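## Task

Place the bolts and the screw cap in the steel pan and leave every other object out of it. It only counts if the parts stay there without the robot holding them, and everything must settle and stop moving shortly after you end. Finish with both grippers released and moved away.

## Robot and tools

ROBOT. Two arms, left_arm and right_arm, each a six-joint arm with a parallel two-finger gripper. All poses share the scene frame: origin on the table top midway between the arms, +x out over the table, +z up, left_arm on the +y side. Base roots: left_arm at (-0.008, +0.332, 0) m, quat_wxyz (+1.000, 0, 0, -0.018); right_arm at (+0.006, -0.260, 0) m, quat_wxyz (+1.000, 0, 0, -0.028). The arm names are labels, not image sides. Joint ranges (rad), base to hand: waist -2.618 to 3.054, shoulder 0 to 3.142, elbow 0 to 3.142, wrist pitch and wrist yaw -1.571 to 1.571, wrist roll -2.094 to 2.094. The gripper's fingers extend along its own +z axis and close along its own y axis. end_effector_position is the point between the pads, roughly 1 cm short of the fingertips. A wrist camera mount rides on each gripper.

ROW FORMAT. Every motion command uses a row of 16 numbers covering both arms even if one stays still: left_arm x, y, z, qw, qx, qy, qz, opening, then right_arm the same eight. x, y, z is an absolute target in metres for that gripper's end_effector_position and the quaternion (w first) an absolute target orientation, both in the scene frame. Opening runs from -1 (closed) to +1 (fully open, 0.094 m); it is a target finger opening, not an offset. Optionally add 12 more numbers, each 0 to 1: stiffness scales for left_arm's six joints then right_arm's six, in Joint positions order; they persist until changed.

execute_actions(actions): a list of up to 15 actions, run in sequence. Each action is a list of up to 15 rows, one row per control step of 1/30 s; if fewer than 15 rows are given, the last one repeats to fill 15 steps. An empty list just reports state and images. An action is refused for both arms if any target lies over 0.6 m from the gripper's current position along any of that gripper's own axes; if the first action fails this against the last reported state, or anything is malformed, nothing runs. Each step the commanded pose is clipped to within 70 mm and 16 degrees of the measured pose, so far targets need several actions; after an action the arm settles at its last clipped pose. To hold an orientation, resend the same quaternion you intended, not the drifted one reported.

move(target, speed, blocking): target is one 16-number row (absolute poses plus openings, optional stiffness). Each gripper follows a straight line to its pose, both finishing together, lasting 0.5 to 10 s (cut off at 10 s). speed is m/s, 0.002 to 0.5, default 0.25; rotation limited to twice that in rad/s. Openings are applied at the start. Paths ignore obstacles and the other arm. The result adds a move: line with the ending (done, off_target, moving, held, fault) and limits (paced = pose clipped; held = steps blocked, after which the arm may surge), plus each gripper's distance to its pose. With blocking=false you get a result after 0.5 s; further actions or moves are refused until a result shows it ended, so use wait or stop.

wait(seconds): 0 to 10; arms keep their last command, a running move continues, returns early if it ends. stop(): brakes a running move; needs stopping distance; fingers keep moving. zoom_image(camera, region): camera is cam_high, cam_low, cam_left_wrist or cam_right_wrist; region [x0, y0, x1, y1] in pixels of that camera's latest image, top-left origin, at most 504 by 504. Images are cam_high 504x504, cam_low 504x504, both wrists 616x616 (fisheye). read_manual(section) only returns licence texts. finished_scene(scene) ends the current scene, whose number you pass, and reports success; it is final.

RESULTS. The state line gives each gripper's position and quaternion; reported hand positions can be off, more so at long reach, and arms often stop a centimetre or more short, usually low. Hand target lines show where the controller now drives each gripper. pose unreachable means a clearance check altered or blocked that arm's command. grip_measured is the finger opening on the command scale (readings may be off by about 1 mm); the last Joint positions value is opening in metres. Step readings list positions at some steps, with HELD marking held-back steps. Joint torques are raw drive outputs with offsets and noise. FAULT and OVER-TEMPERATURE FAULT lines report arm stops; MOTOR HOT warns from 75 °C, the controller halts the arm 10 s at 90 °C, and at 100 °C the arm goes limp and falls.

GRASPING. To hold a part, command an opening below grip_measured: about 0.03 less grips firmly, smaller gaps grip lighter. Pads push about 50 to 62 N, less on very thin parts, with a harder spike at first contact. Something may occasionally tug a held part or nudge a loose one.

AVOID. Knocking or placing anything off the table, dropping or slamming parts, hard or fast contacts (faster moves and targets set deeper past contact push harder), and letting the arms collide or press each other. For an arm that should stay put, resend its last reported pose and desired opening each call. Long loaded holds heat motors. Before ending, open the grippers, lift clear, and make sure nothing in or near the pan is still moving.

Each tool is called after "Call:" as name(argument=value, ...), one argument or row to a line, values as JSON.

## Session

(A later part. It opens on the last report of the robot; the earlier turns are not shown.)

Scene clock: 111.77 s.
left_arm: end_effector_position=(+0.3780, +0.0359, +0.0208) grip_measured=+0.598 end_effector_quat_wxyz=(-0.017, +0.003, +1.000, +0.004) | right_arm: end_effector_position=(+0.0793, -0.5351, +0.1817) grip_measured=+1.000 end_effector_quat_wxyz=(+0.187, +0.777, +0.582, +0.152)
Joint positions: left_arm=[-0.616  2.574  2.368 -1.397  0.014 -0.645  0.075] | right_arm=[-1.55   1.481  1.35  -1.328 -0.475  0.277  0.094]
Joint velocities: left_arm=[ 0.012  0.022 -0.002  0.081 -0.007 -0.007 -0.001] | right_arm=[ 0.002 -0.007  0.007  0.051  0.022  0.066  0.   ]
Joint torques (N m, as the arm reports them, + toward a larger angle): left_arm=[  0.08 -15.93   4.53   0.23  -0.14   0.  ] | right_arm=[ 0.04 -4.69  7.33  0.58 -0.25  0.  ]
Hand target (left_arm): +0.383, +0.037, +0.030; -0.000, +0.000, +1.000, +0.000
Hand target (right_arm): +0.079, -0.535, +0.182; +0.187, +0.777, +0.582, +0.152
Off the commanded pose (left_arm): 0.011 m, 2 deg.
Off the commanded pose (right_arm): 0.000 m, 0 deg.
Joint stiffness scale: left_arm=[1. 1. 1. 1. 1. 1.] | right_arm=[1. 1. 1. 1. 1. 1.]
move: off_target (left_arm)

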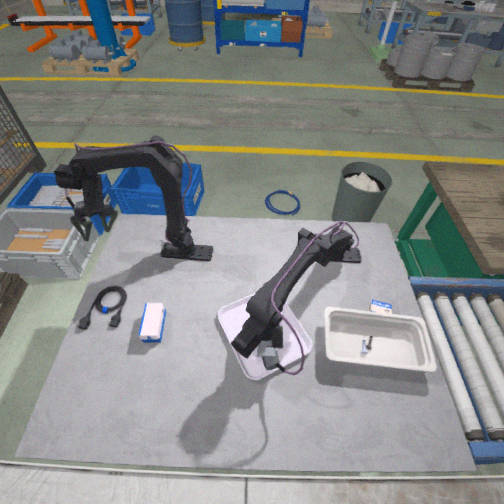

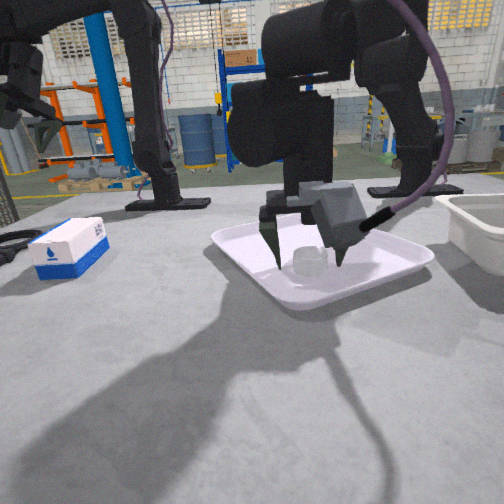

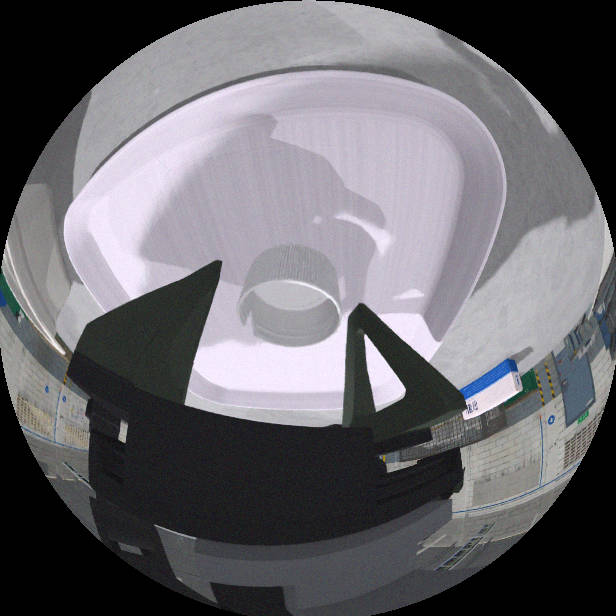

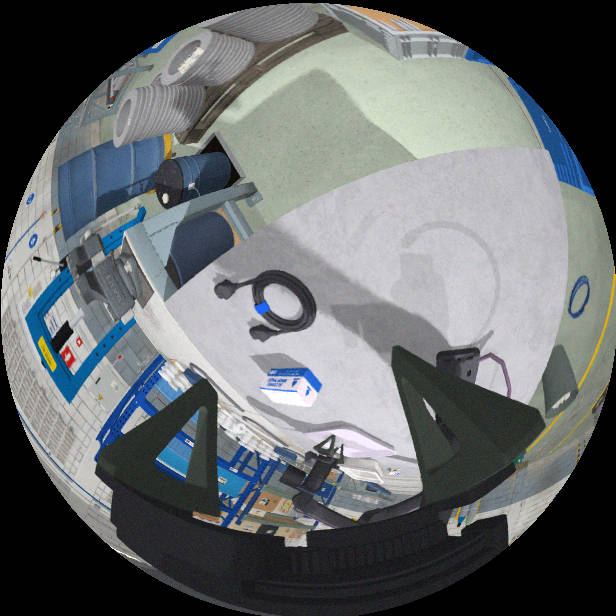

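Well centred. Close.

Call:
move(
  target=[0.383,0.037,0.03,0,0,1,0.0,-0.4, 0.0793,-0.5351,0.1817,0.187,0.777,0.582,0.152,1],
  speed=0.06,
)

Scene clock: 114.70 s.
left_arm: end_effector_position=(+0.3789, +0.0351, +0.0208) grip_measured=-0.085 end_effector_quat_wxyz=(-0.015, +0.003, +1.000, +0.002) | right_arm: end_effector_position=(+0.0793, -0.5351, +0.1817) grip_measured=+1.000 end_effector_quat_wxyz=(+0.187, +0.777, +0.582, +0.152)
Joint positions: left_arm=[-0.616  2.574  2.368 -1.392  0.015 -0.645  0.043] | right_arm=[-1.55   1.481  1.35  -1.328 -0.475  0.277  0.094]
Joint velocities: left_arm=[ 0.007 -0.027 -0.012 -0.037 -0.037 -0.037 -0.   ] | right_arm=[ 0.022 -0.002 -0.012 -0.037 -0.022  0.037  0.   ]
Joint torques (N m, as the arm reports them, + toward a larger angle): left_arm=[  0.24 -16.2    4.06   0.22  -0.15   0.  ] | right_arm=[ 0.04 -4.69  7.33  0.58 -0.25  0.01]
Hand target (left_arm): +0.383, +0.037, +0.030; -0.001, -0.000, +1.000, +0.000
Hand target (right_arm): +0.079, -0.535, +0.182; +0.187, +0.777, +0.582, +0.152
Off the commanded pose (left_arm): 0.010 m, 2 deg.
Off the commanded pose (right_arm): 0.000 m, 0 deg.
Joint stiffness scale: left_arm=[1. 1. 1. 1. 1. 1.] | right_arm=[1. 1. 1. 1. 1. 1.]
move: done

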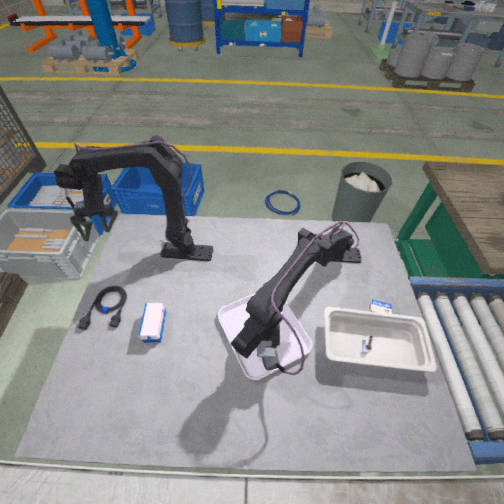

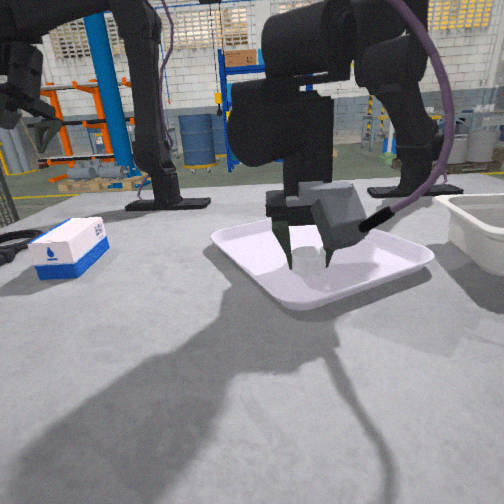

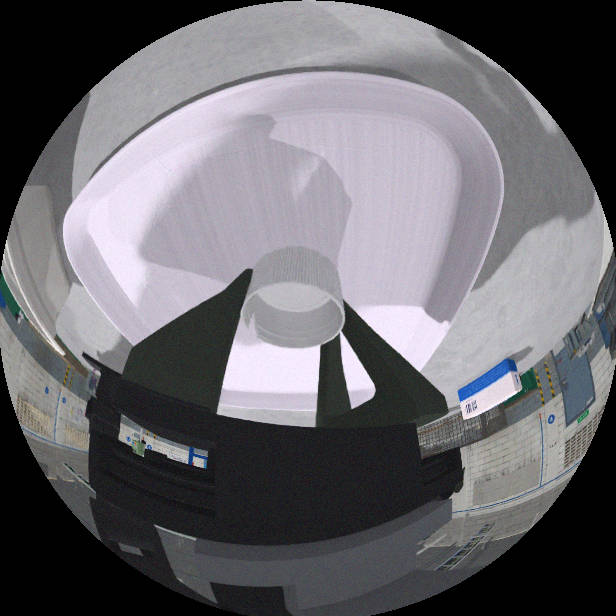

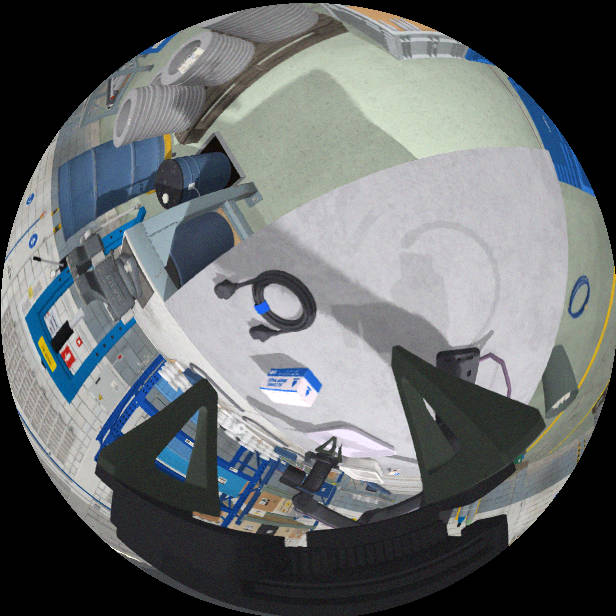

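Call:
move(
  target=[0.375,0.06,0.17,0,0,1,0.0,-0.2, 0.0793,-0.5351,0.1817,0.187,0.777,0.582,0.152,1],
  speed=0.2,
)

Call:
move(
  target=[0.385,0.45,0.17,0,0,1,0.0,-0.2, 0.0793,-0.5351,0.1817,0.187,0.777,0.582,0.152,1],
  speed=0.3,
)

Call:
move(
  target=[0.385,0.45,0.04,0,0,1,0.0,-0.2, 0.0793,-0.5351,0.1817,0.187,0.777,0.582,0.152,1],
  speed=0.15,
)

Call:
move(
  target=[0.385,0.45,0.04,0,0,1,0.0,0.4, 0.0793,-0.5351,0.1817,0.187,0.777,0.582,0.152,1],
)

Call:
move(
  target=[0.385,0.45,0.16,0,0,1,0.0,0.4, 0.0793,-0.5351,0.1817,0.187,0.777,0.582,0.152,1],
  speed=0.25,
)

Call:
move(
  target=[0.22,0.40,0.16,0,0,1,0.0,0.4, 0.0793,-0.5351,0.1817,0.187,0.777,0.582,0.152,1],
  speed=0.3,
)

Scene clock: 122.43 s.
left_arm: end_effector_position=(+0.3729, +0.0551, +0.1666) grip_measured=-0.085 end_effector_quat_wxyz=(+0.063, -0.001, +0.997, -0.055) | right_arm: end_effector_position=(+0.0793, -0.5351, +0.1817) grip_measured=+1.000 end_effector_quat_wxyz=(+0.187, +0.777, +0.582, +0.152)
Joint positions: left_arm=[-0.59   2.306  2.461 -1.559  0.015 -0.629  0.043] | right_arm=[-1.55   1.481  1.35  -1.328 -0.475  0.277  0.094]
Joint velocities: left_arm=[ 0.002 -0.007  0.002  0.037  0.007 -0.007  0.   ] | right_arm=[-0.002  0.017  0.007 -0.007  0.081 -0.022  0.   ]
Joint torques (N m, as the arm reports them, + toward a larger angle): left_arm=[  0.53 -12.4    5.4    0.38  -0.13   0.17] | right_arm=[ 0.04 -4.68  7.33  0.58 -0.25  0.01]
Hand target (left_arm): +0.373, +0.061, +0.170; +0.066, -0.000, +0.997, -0.048
Hand target (right_arm): +0.079, -0.535, +0.182; +0.187, +0.777, +0.582, +0.152
Off the commanded pose (left_arm): 0.006 m, 10 deg.
Off the commanded pose (right_arm): 0.000 m, 0 deg.
Joint stiffness scale: left_arm=[1. 1. 1. 1. 1. 1.] | right_arm=[1. 1. 1. 1. 1. 1.]
joint sent to its limit (left arm) — the command would take joint 4 (wrist pitch) past its lower limit, so that joint was sent only as far as its limit.
move: off_target (left_arm)

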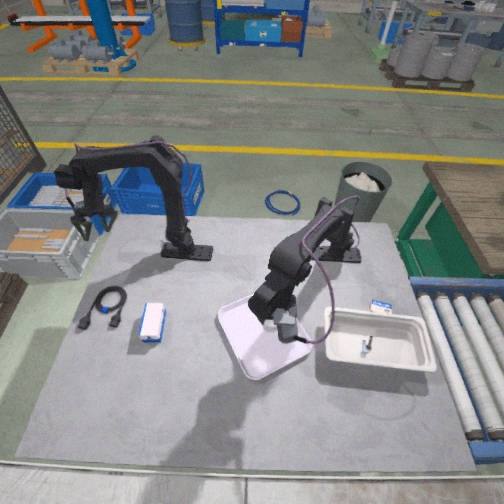

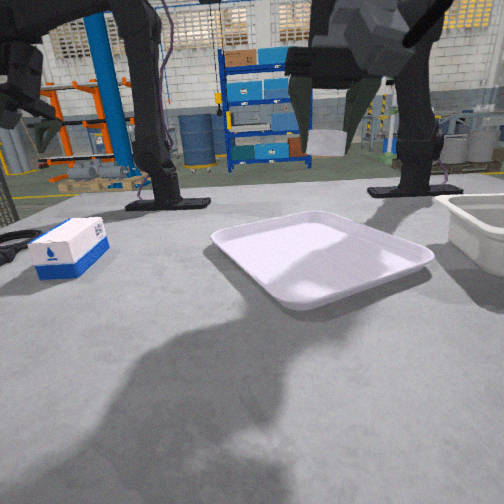

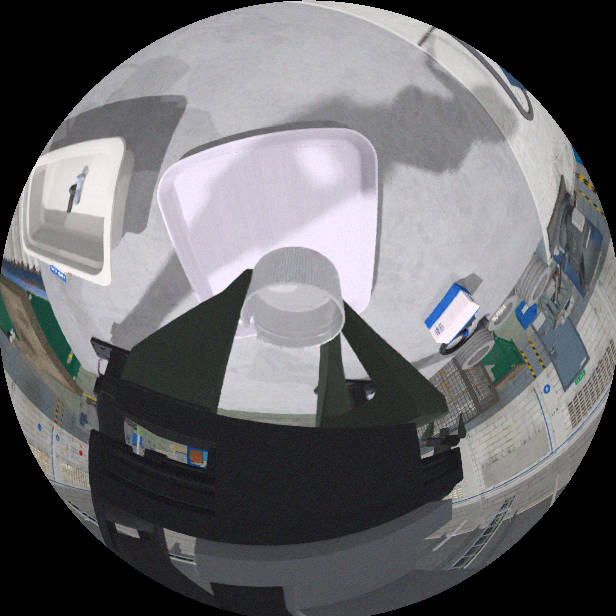

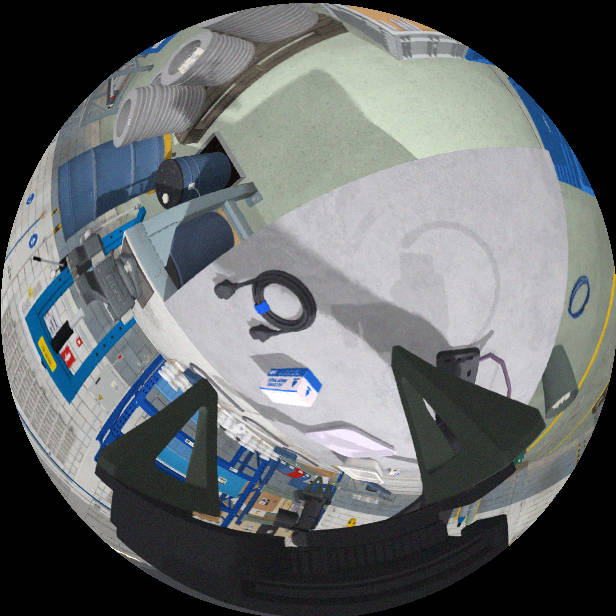

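Scene clock: 124.40 s.
left_arm: end_effector_position=(+0.3781, +0.4522, +0.1621) grip_measured=-0.085 end_effector_quat_wxyz=(+0.011, -0.007, +1.000, +0.008) | right_arm: end_effector_position=(+0.0793, -0.5351, +0.1817) grip_measured=+1.000 end_effector_quat_wxyz=(+0.187, +0.777, +0.582, +0.152)
Joint positions: left_arm=[ 0.331  2.103  2.121 -1.562 -0.009  0.28   0.043] | right_arm=[-1.55   1.481  1.35  -1.328 -0.475  0.277  0.094]
Joint velocities: left_arm=[-0.002  0.007 -0.012  0.007 -0.007  0.022 -0.   ] | right_arm=[-0.002  0.012  0.002 -0.051 -0.007 -0.095  0.   ]
Joint torques (N m, as the arm reports them, + toward a larger angle): left_arm=[ -0.57 -10.09   7.55   0.09  -0.02   0.17] | right_arm=[ 0.04 -4.68  7.33  0.58 -0.25  0.  ]
Hand target (left_arm): +0.383, +0.452, +0.169; +0.021, -0.000, +1.000, +0.012
Hand target (right_arm): +0.079, -0.535, +0.182; +0.187, +0.777, +0.582, +0.152
Off the commanded pose (left_arm): 0.011 m, 2 deg.
Off the commanded pose (right_arm): 0.000 m, 0 deg.
Joint stiffness scale: left_arm=[1. 1. 1. 1. 1. 1.] | right_arm=[1. 1. 1. 1. 1. 1.]
joint sent to its limit (left arm) — the command would take joint 4 (wrist pitch) past its lower limit, so that joint was sent only as far as its limit.
move: off_target (left_arm)

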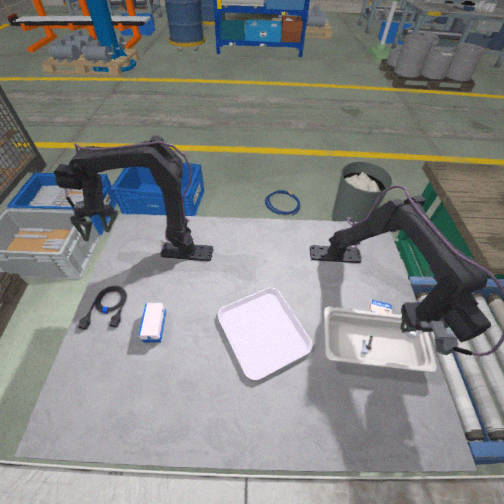

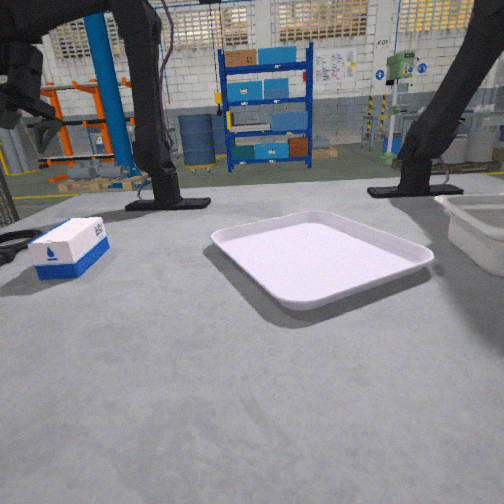

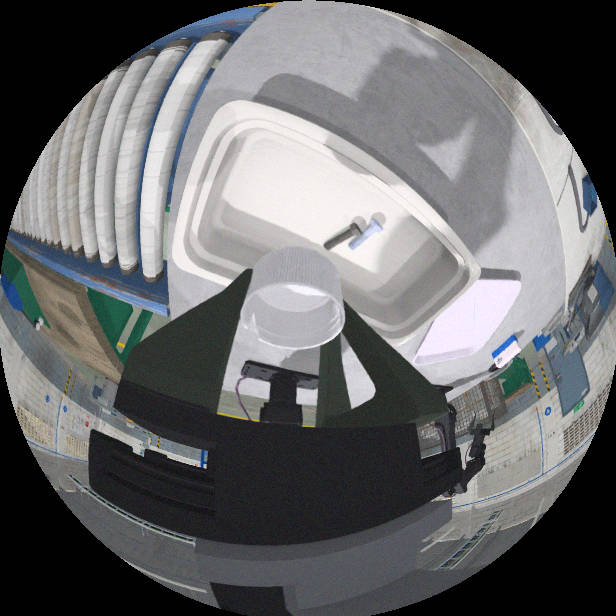

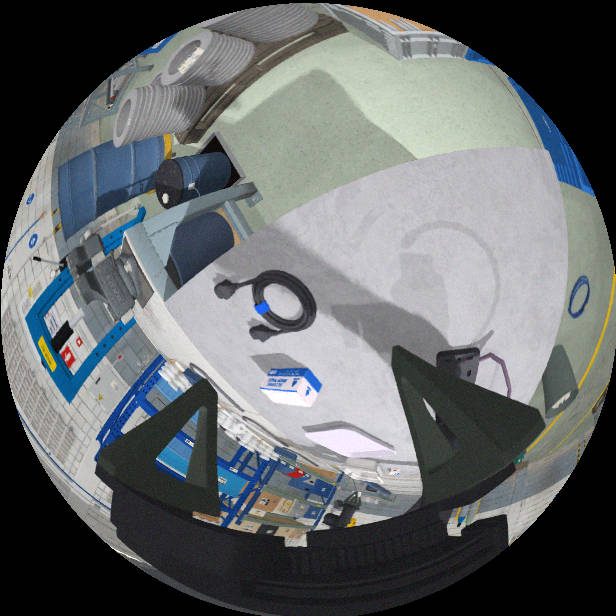

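Scene clock: 125.83 s.
left_arm: end_effector_position=(+0.3816, +0.4528, +0.0393) grip_measured=-0.085 end_effector_quat_wxyz=(-0.011, -0.006, +1.000, +0.000) | right_arm: end_effector_position=(+0.0793, -0.5351, +0.1817) grip_measured=+1.000 end_effector_quat_wxyz=(+0.187, +0.777, +0.582, +0.152)
Joint positions: left_arm=[ 0.331  2.157  1.714 -1.149 -0.007  0.282  0.043] | right_arm=[-1.55   1.481  1.35  -1.328 -0.475  0.277  0.094]
Joint velocities: left_arm=[ 0.002 -0.022  0.012 -0.037  0.081 -0.037 -0.   ] | right_arm=[ 0.017 -0.017 -0.007 -0.007 -0.022 -0.066  0.   ]
Joint torques (N m, as the arm reports them, + toward a larger angle): left_arm=[ -0.52 -11.38   5.11   0.28   0.07   0.12] | right_arm=[ 0.03 -4.69  7.32  0.58 -0.25  0.  ]
Hand target (left_arm): +0.387, +0.450, +0.040; -0.000, -0.000, +1.000, -0.000
Hand target (right_arm): +0.079, -0.535, +0.182; +0.187, +0.777, +0.582, +0.152
Off the commanded pose (left_arm): 0.005 m, 1 deg.
Off the commanded pose (right_arm): 0.000 m, 0 deg.
Joint stiffness scale: left_arm=[1. 1. 1. 1. 1. 1.] | right_arm=[1. 1. 1. 1. 1. 1.]
move: done

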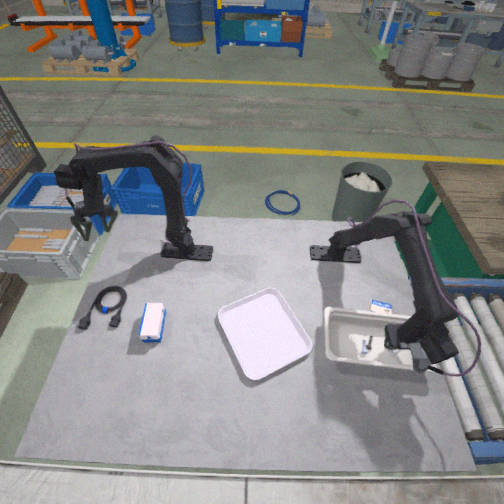

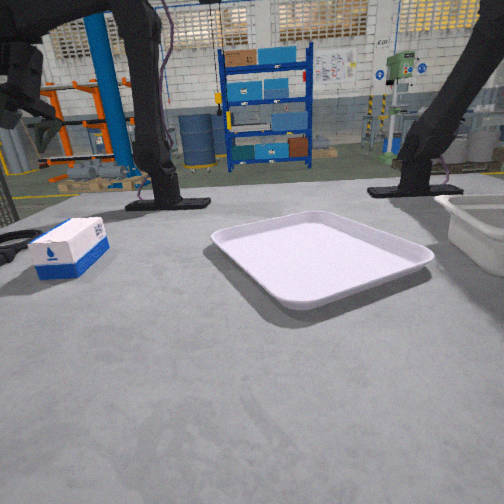

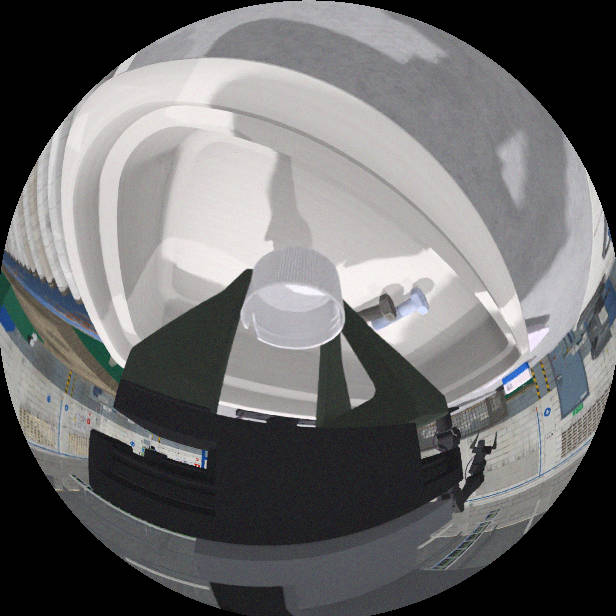

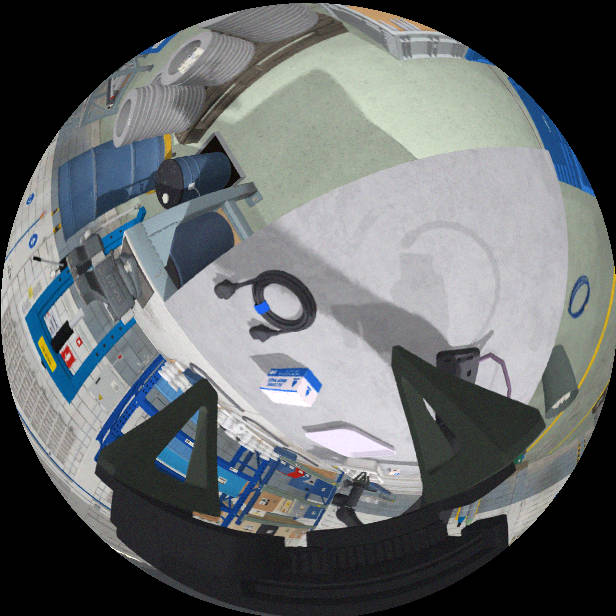

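Scene clock: 126.53 s.
left_arm: end_effector_position=(+0.3825, +0.4531, +0.0393) grip_measured=+0.398 end_effector_quat_wxyz=(-0.009, -0.006, +1.000, +0.001) | right_arm: end_effector_position=(+0.0793, -0.5351, +0.1817) grip_measured=+1.000 end_effector_quat_wxyz=(+0.187, +0.777, +0.582, +0.152)
Joint positions: left_arm=[ 0.331  2.157  1.714 -1.145 -0.007  0.283  0.066] | right_arm=[-1.55   1.481  1.35  -1.328 -0.475  0.277  0.094]
Joint velocities: left_arm=[-0.002 -0.002  0.007 -0.022 -0.037  0.022  0.   ] | right_arm=[-0.012 -0.017  0.007 -0.022 -0.11  -0.037  0.   ]
Joint torques (N m, as the arm reports them, + toward a larger angle): left_arm=[ -0.49 -11.84   4.32   0.28   0.07   0.12] | right_arm=[ 0.05 -4.69  7.33  0.58 -0.25  0.01]
Hand target (left_arm): +0.385, +0.450, +0.040; -0.000, +0.000, +1.000, -0.000
Hand target (right_arm): +0.079, -0.535, +0.182; +0.187, +0.777, +0.582, +0.152
Off the commanded pose (left_arm): 0.004 m, 1 deg.
Off the commanded pose (right_arm): 0.000 m, 0 deg.
Joint stiffness scale: left_arm=[1. 1. 1. 1. 1. 1.] | right_arm=[1. 1. 1. 1. 1. 1.]
move: done

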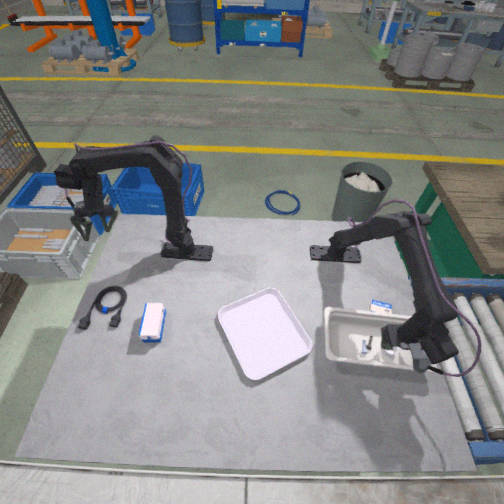

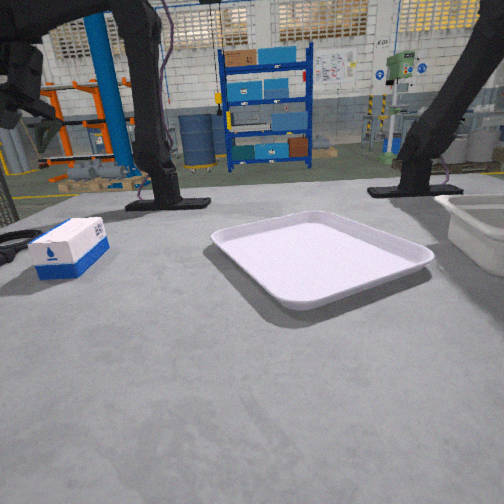

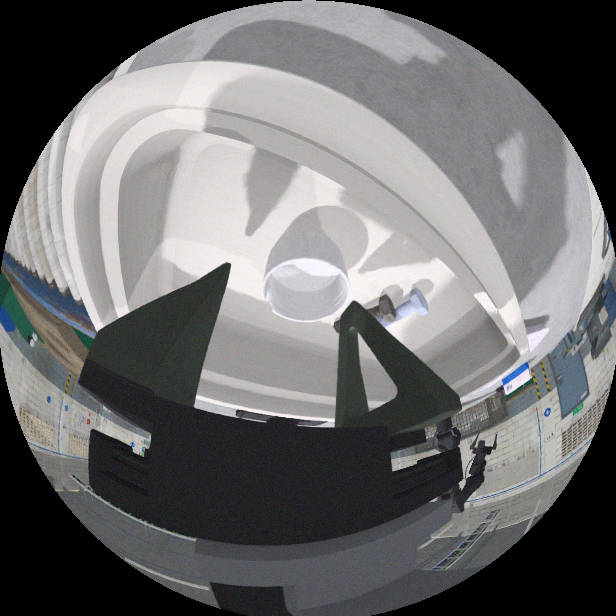

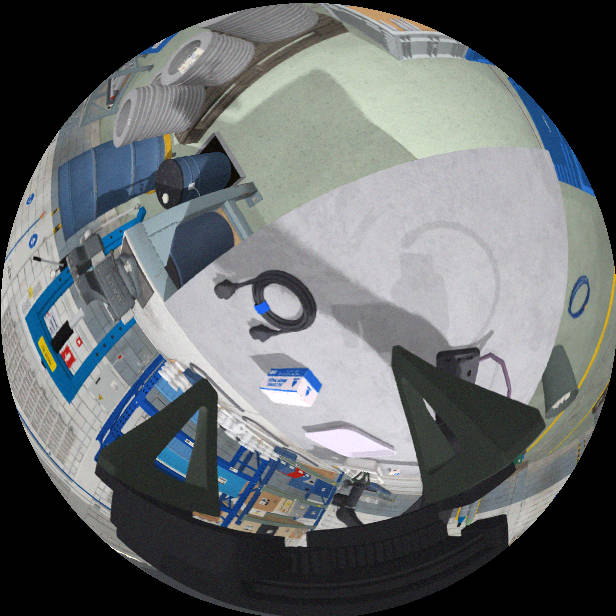

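Scene clock: 127.73 s.
left_arm: end_effector_position=(+0.3817, +0.4529, +0.1533) grip_measured=+0.398 end_effector_quat_wxyz=(+0.003, -0.006, +1.000, +0.004) | right_arm: end_effector_position=(+0.0793, -0.5351, +0.1817) grip_measured=+1.000 end_effector_quat_wxyz=(+0.187, +0.777, +0.582, +0.152)
Joint positions: left_arm=[ 0.331  2.133  2.132 -1.561 -0.007  0.283  0.066] | right_arm=[-1.55   1.481  1.35  -1.328 -0.475  0.277  0.094]
Joint velocities: left_arm=[-0.007 -0.002 -0.002 -0.081 -0.007 -0.066  0.   ] | right_arm=[ 0.007  0.002  0.002  0.037 -0.022  0.081  0.   ]
Joint torques (N m, as the arm reports them, + toward a larger angle): left_arm=[ -0.54 -10.88   6.43   0.09   0.07   0.13] | right_arm=[ 0.05 -4.69  7.32  0.58 -0.25  0.  ]
Hand target (left_arm): +0.383, +0.449, +0.160; +0.010, +0.000, +1.000, +0.003
Hand target (right_arm): +0.079, -0.535, +0.182; +0.187, +0.777, +0.582, +0.152
Off the commanded pose (left_arm): 0.008 m, 1 deg.
Off the commanded pose (right_arm): 0.000 m, 0 deg.
Joint stiffness scale: left_arm=[1. 1. 1. 1. 1. 1.] | right_arm=[1. 1. 1. 1. 1. 1.]
joint sent to its limit (left arm) — the command would take joint 4 (wrist pitch) past its lower limit, so that joint was sent only as far as its limit.
move: done

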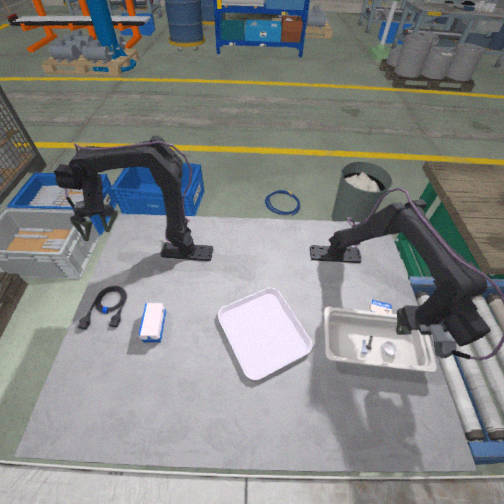

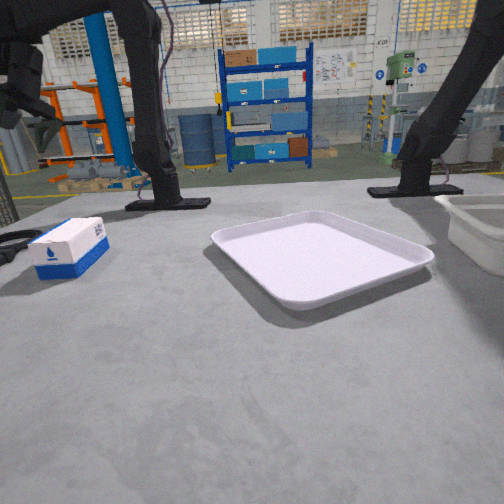

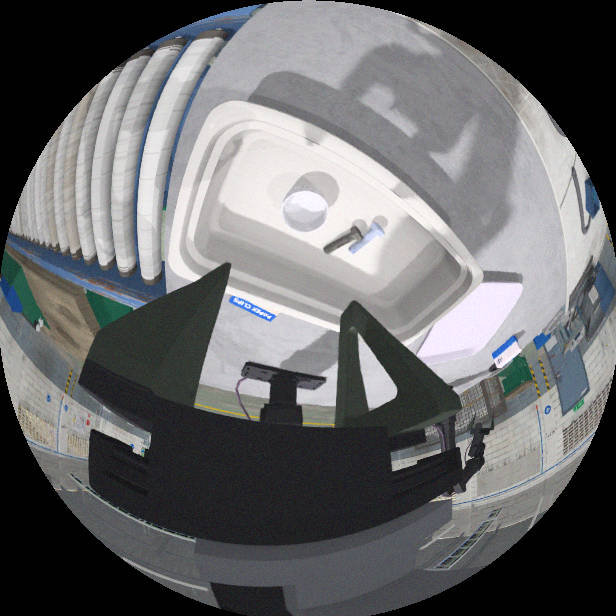

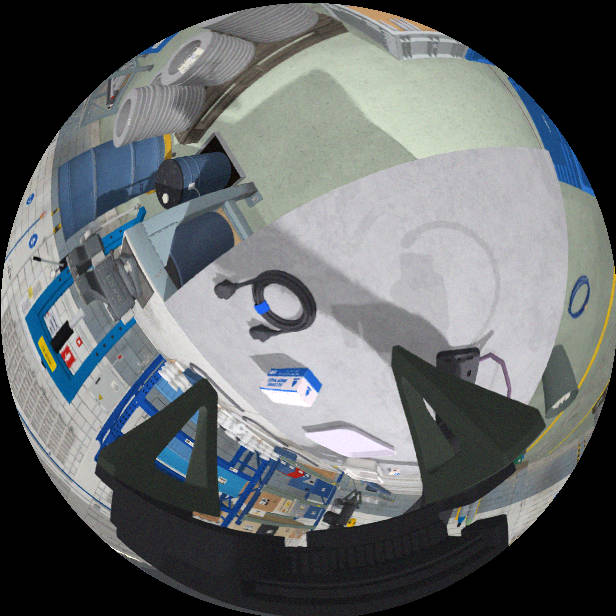

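Scene clock: 128.70 s.
left_arm: end_effector_position=(+0.2185, +0.4010, +0.1604) grip_measured=+0.398 end_effector_quat_wxyz=(-0.012, -0.002, +1.000, -0.000) | right_arm: end_effector_position=(+0.0793, -0.5351, +0.1817) grip_measured=+1.000 end_effector_quat_wxyz=(+0.187, +0.777, +0.582, +0.152)
Joint positions: left_arm=[ 0.322  1.463  1.333 -1.463 -0.006  0.283  0.066] | right_arm=[-1.55   1.481  1.35  -1.328 -0.475  0.277  0.094]
Joint velocities: left_arm=[ 0.002 -0.002  0.012 -0.066 -0.037 -0.037  0.   ] | right_arm=[-0.017 -0.017 -0.007  0.022  0.037  0.051  0.   ]
Joint torques (N m, as the arm reports them, + toward a larger angle): left_arm=[-0.6  -5.93  4.31  0.3   0.06  0.01] | right_arm=[ 0.05 -4.69  7.32  0.58 -0.25  0.  ]
Hand target (left_arm): +0.221, +0.399, +0.160; -0.000, +0.000, +1.000, -0.000
Hand target (right_arm): +0.079, -0.535, +0.182; +0.187, +0.777, +0.582, +0.152
Off the commanded pose (left_arm): 0.002 m, 1 deg.
Off the commanded pose (right_arm): 0.000 m, 0 deg.
Joint stiffness scale: left_arm=[1. 1. 1. 1. 1. 1.] | right_arm=[1. 1. 1. 1. 1. 1.]
move: done

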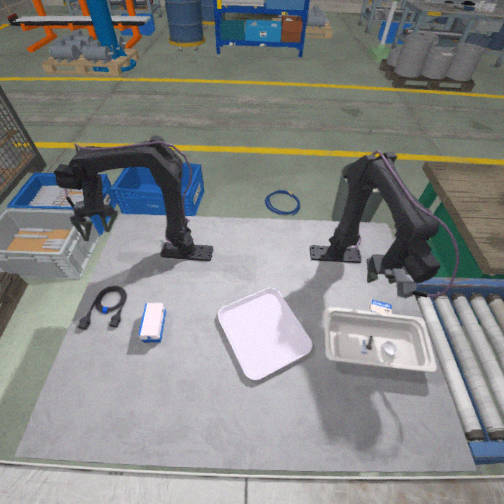

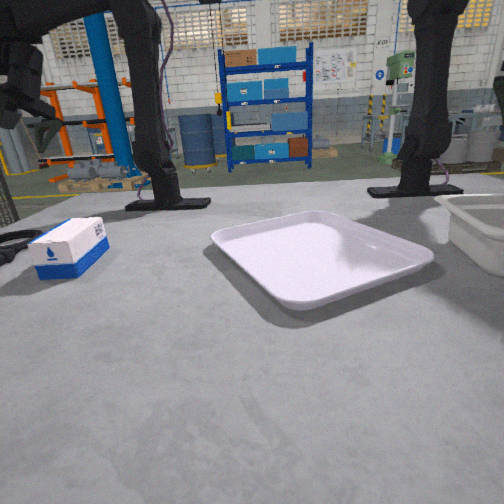

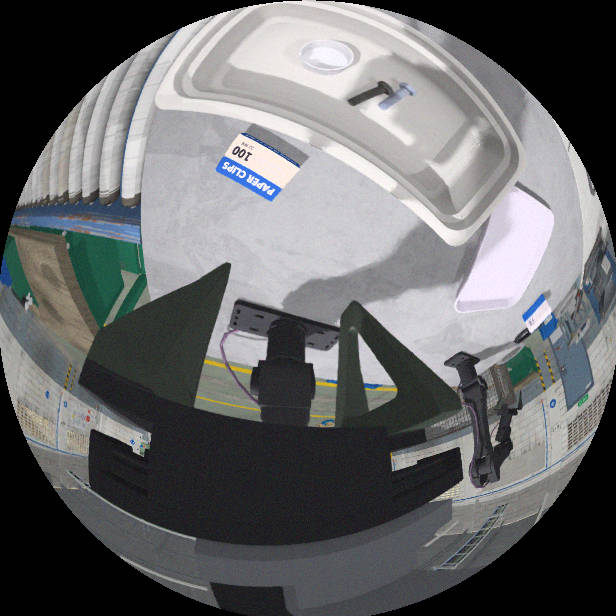

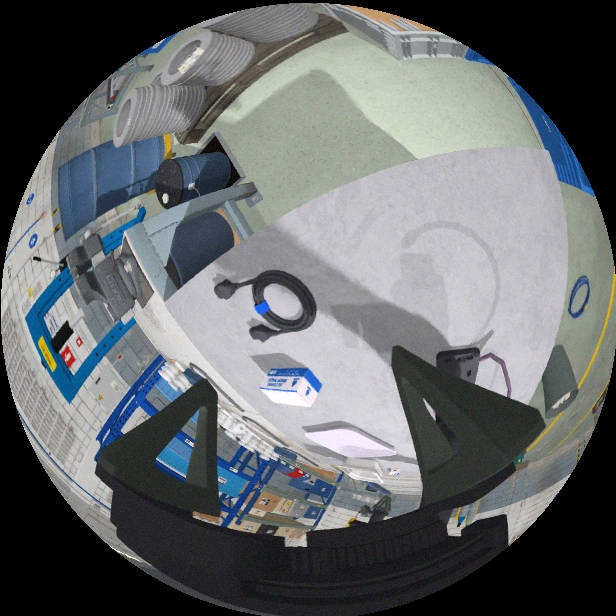

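Call:
finished_scene(
  scene=1,
)

The scene is finished: the task was done.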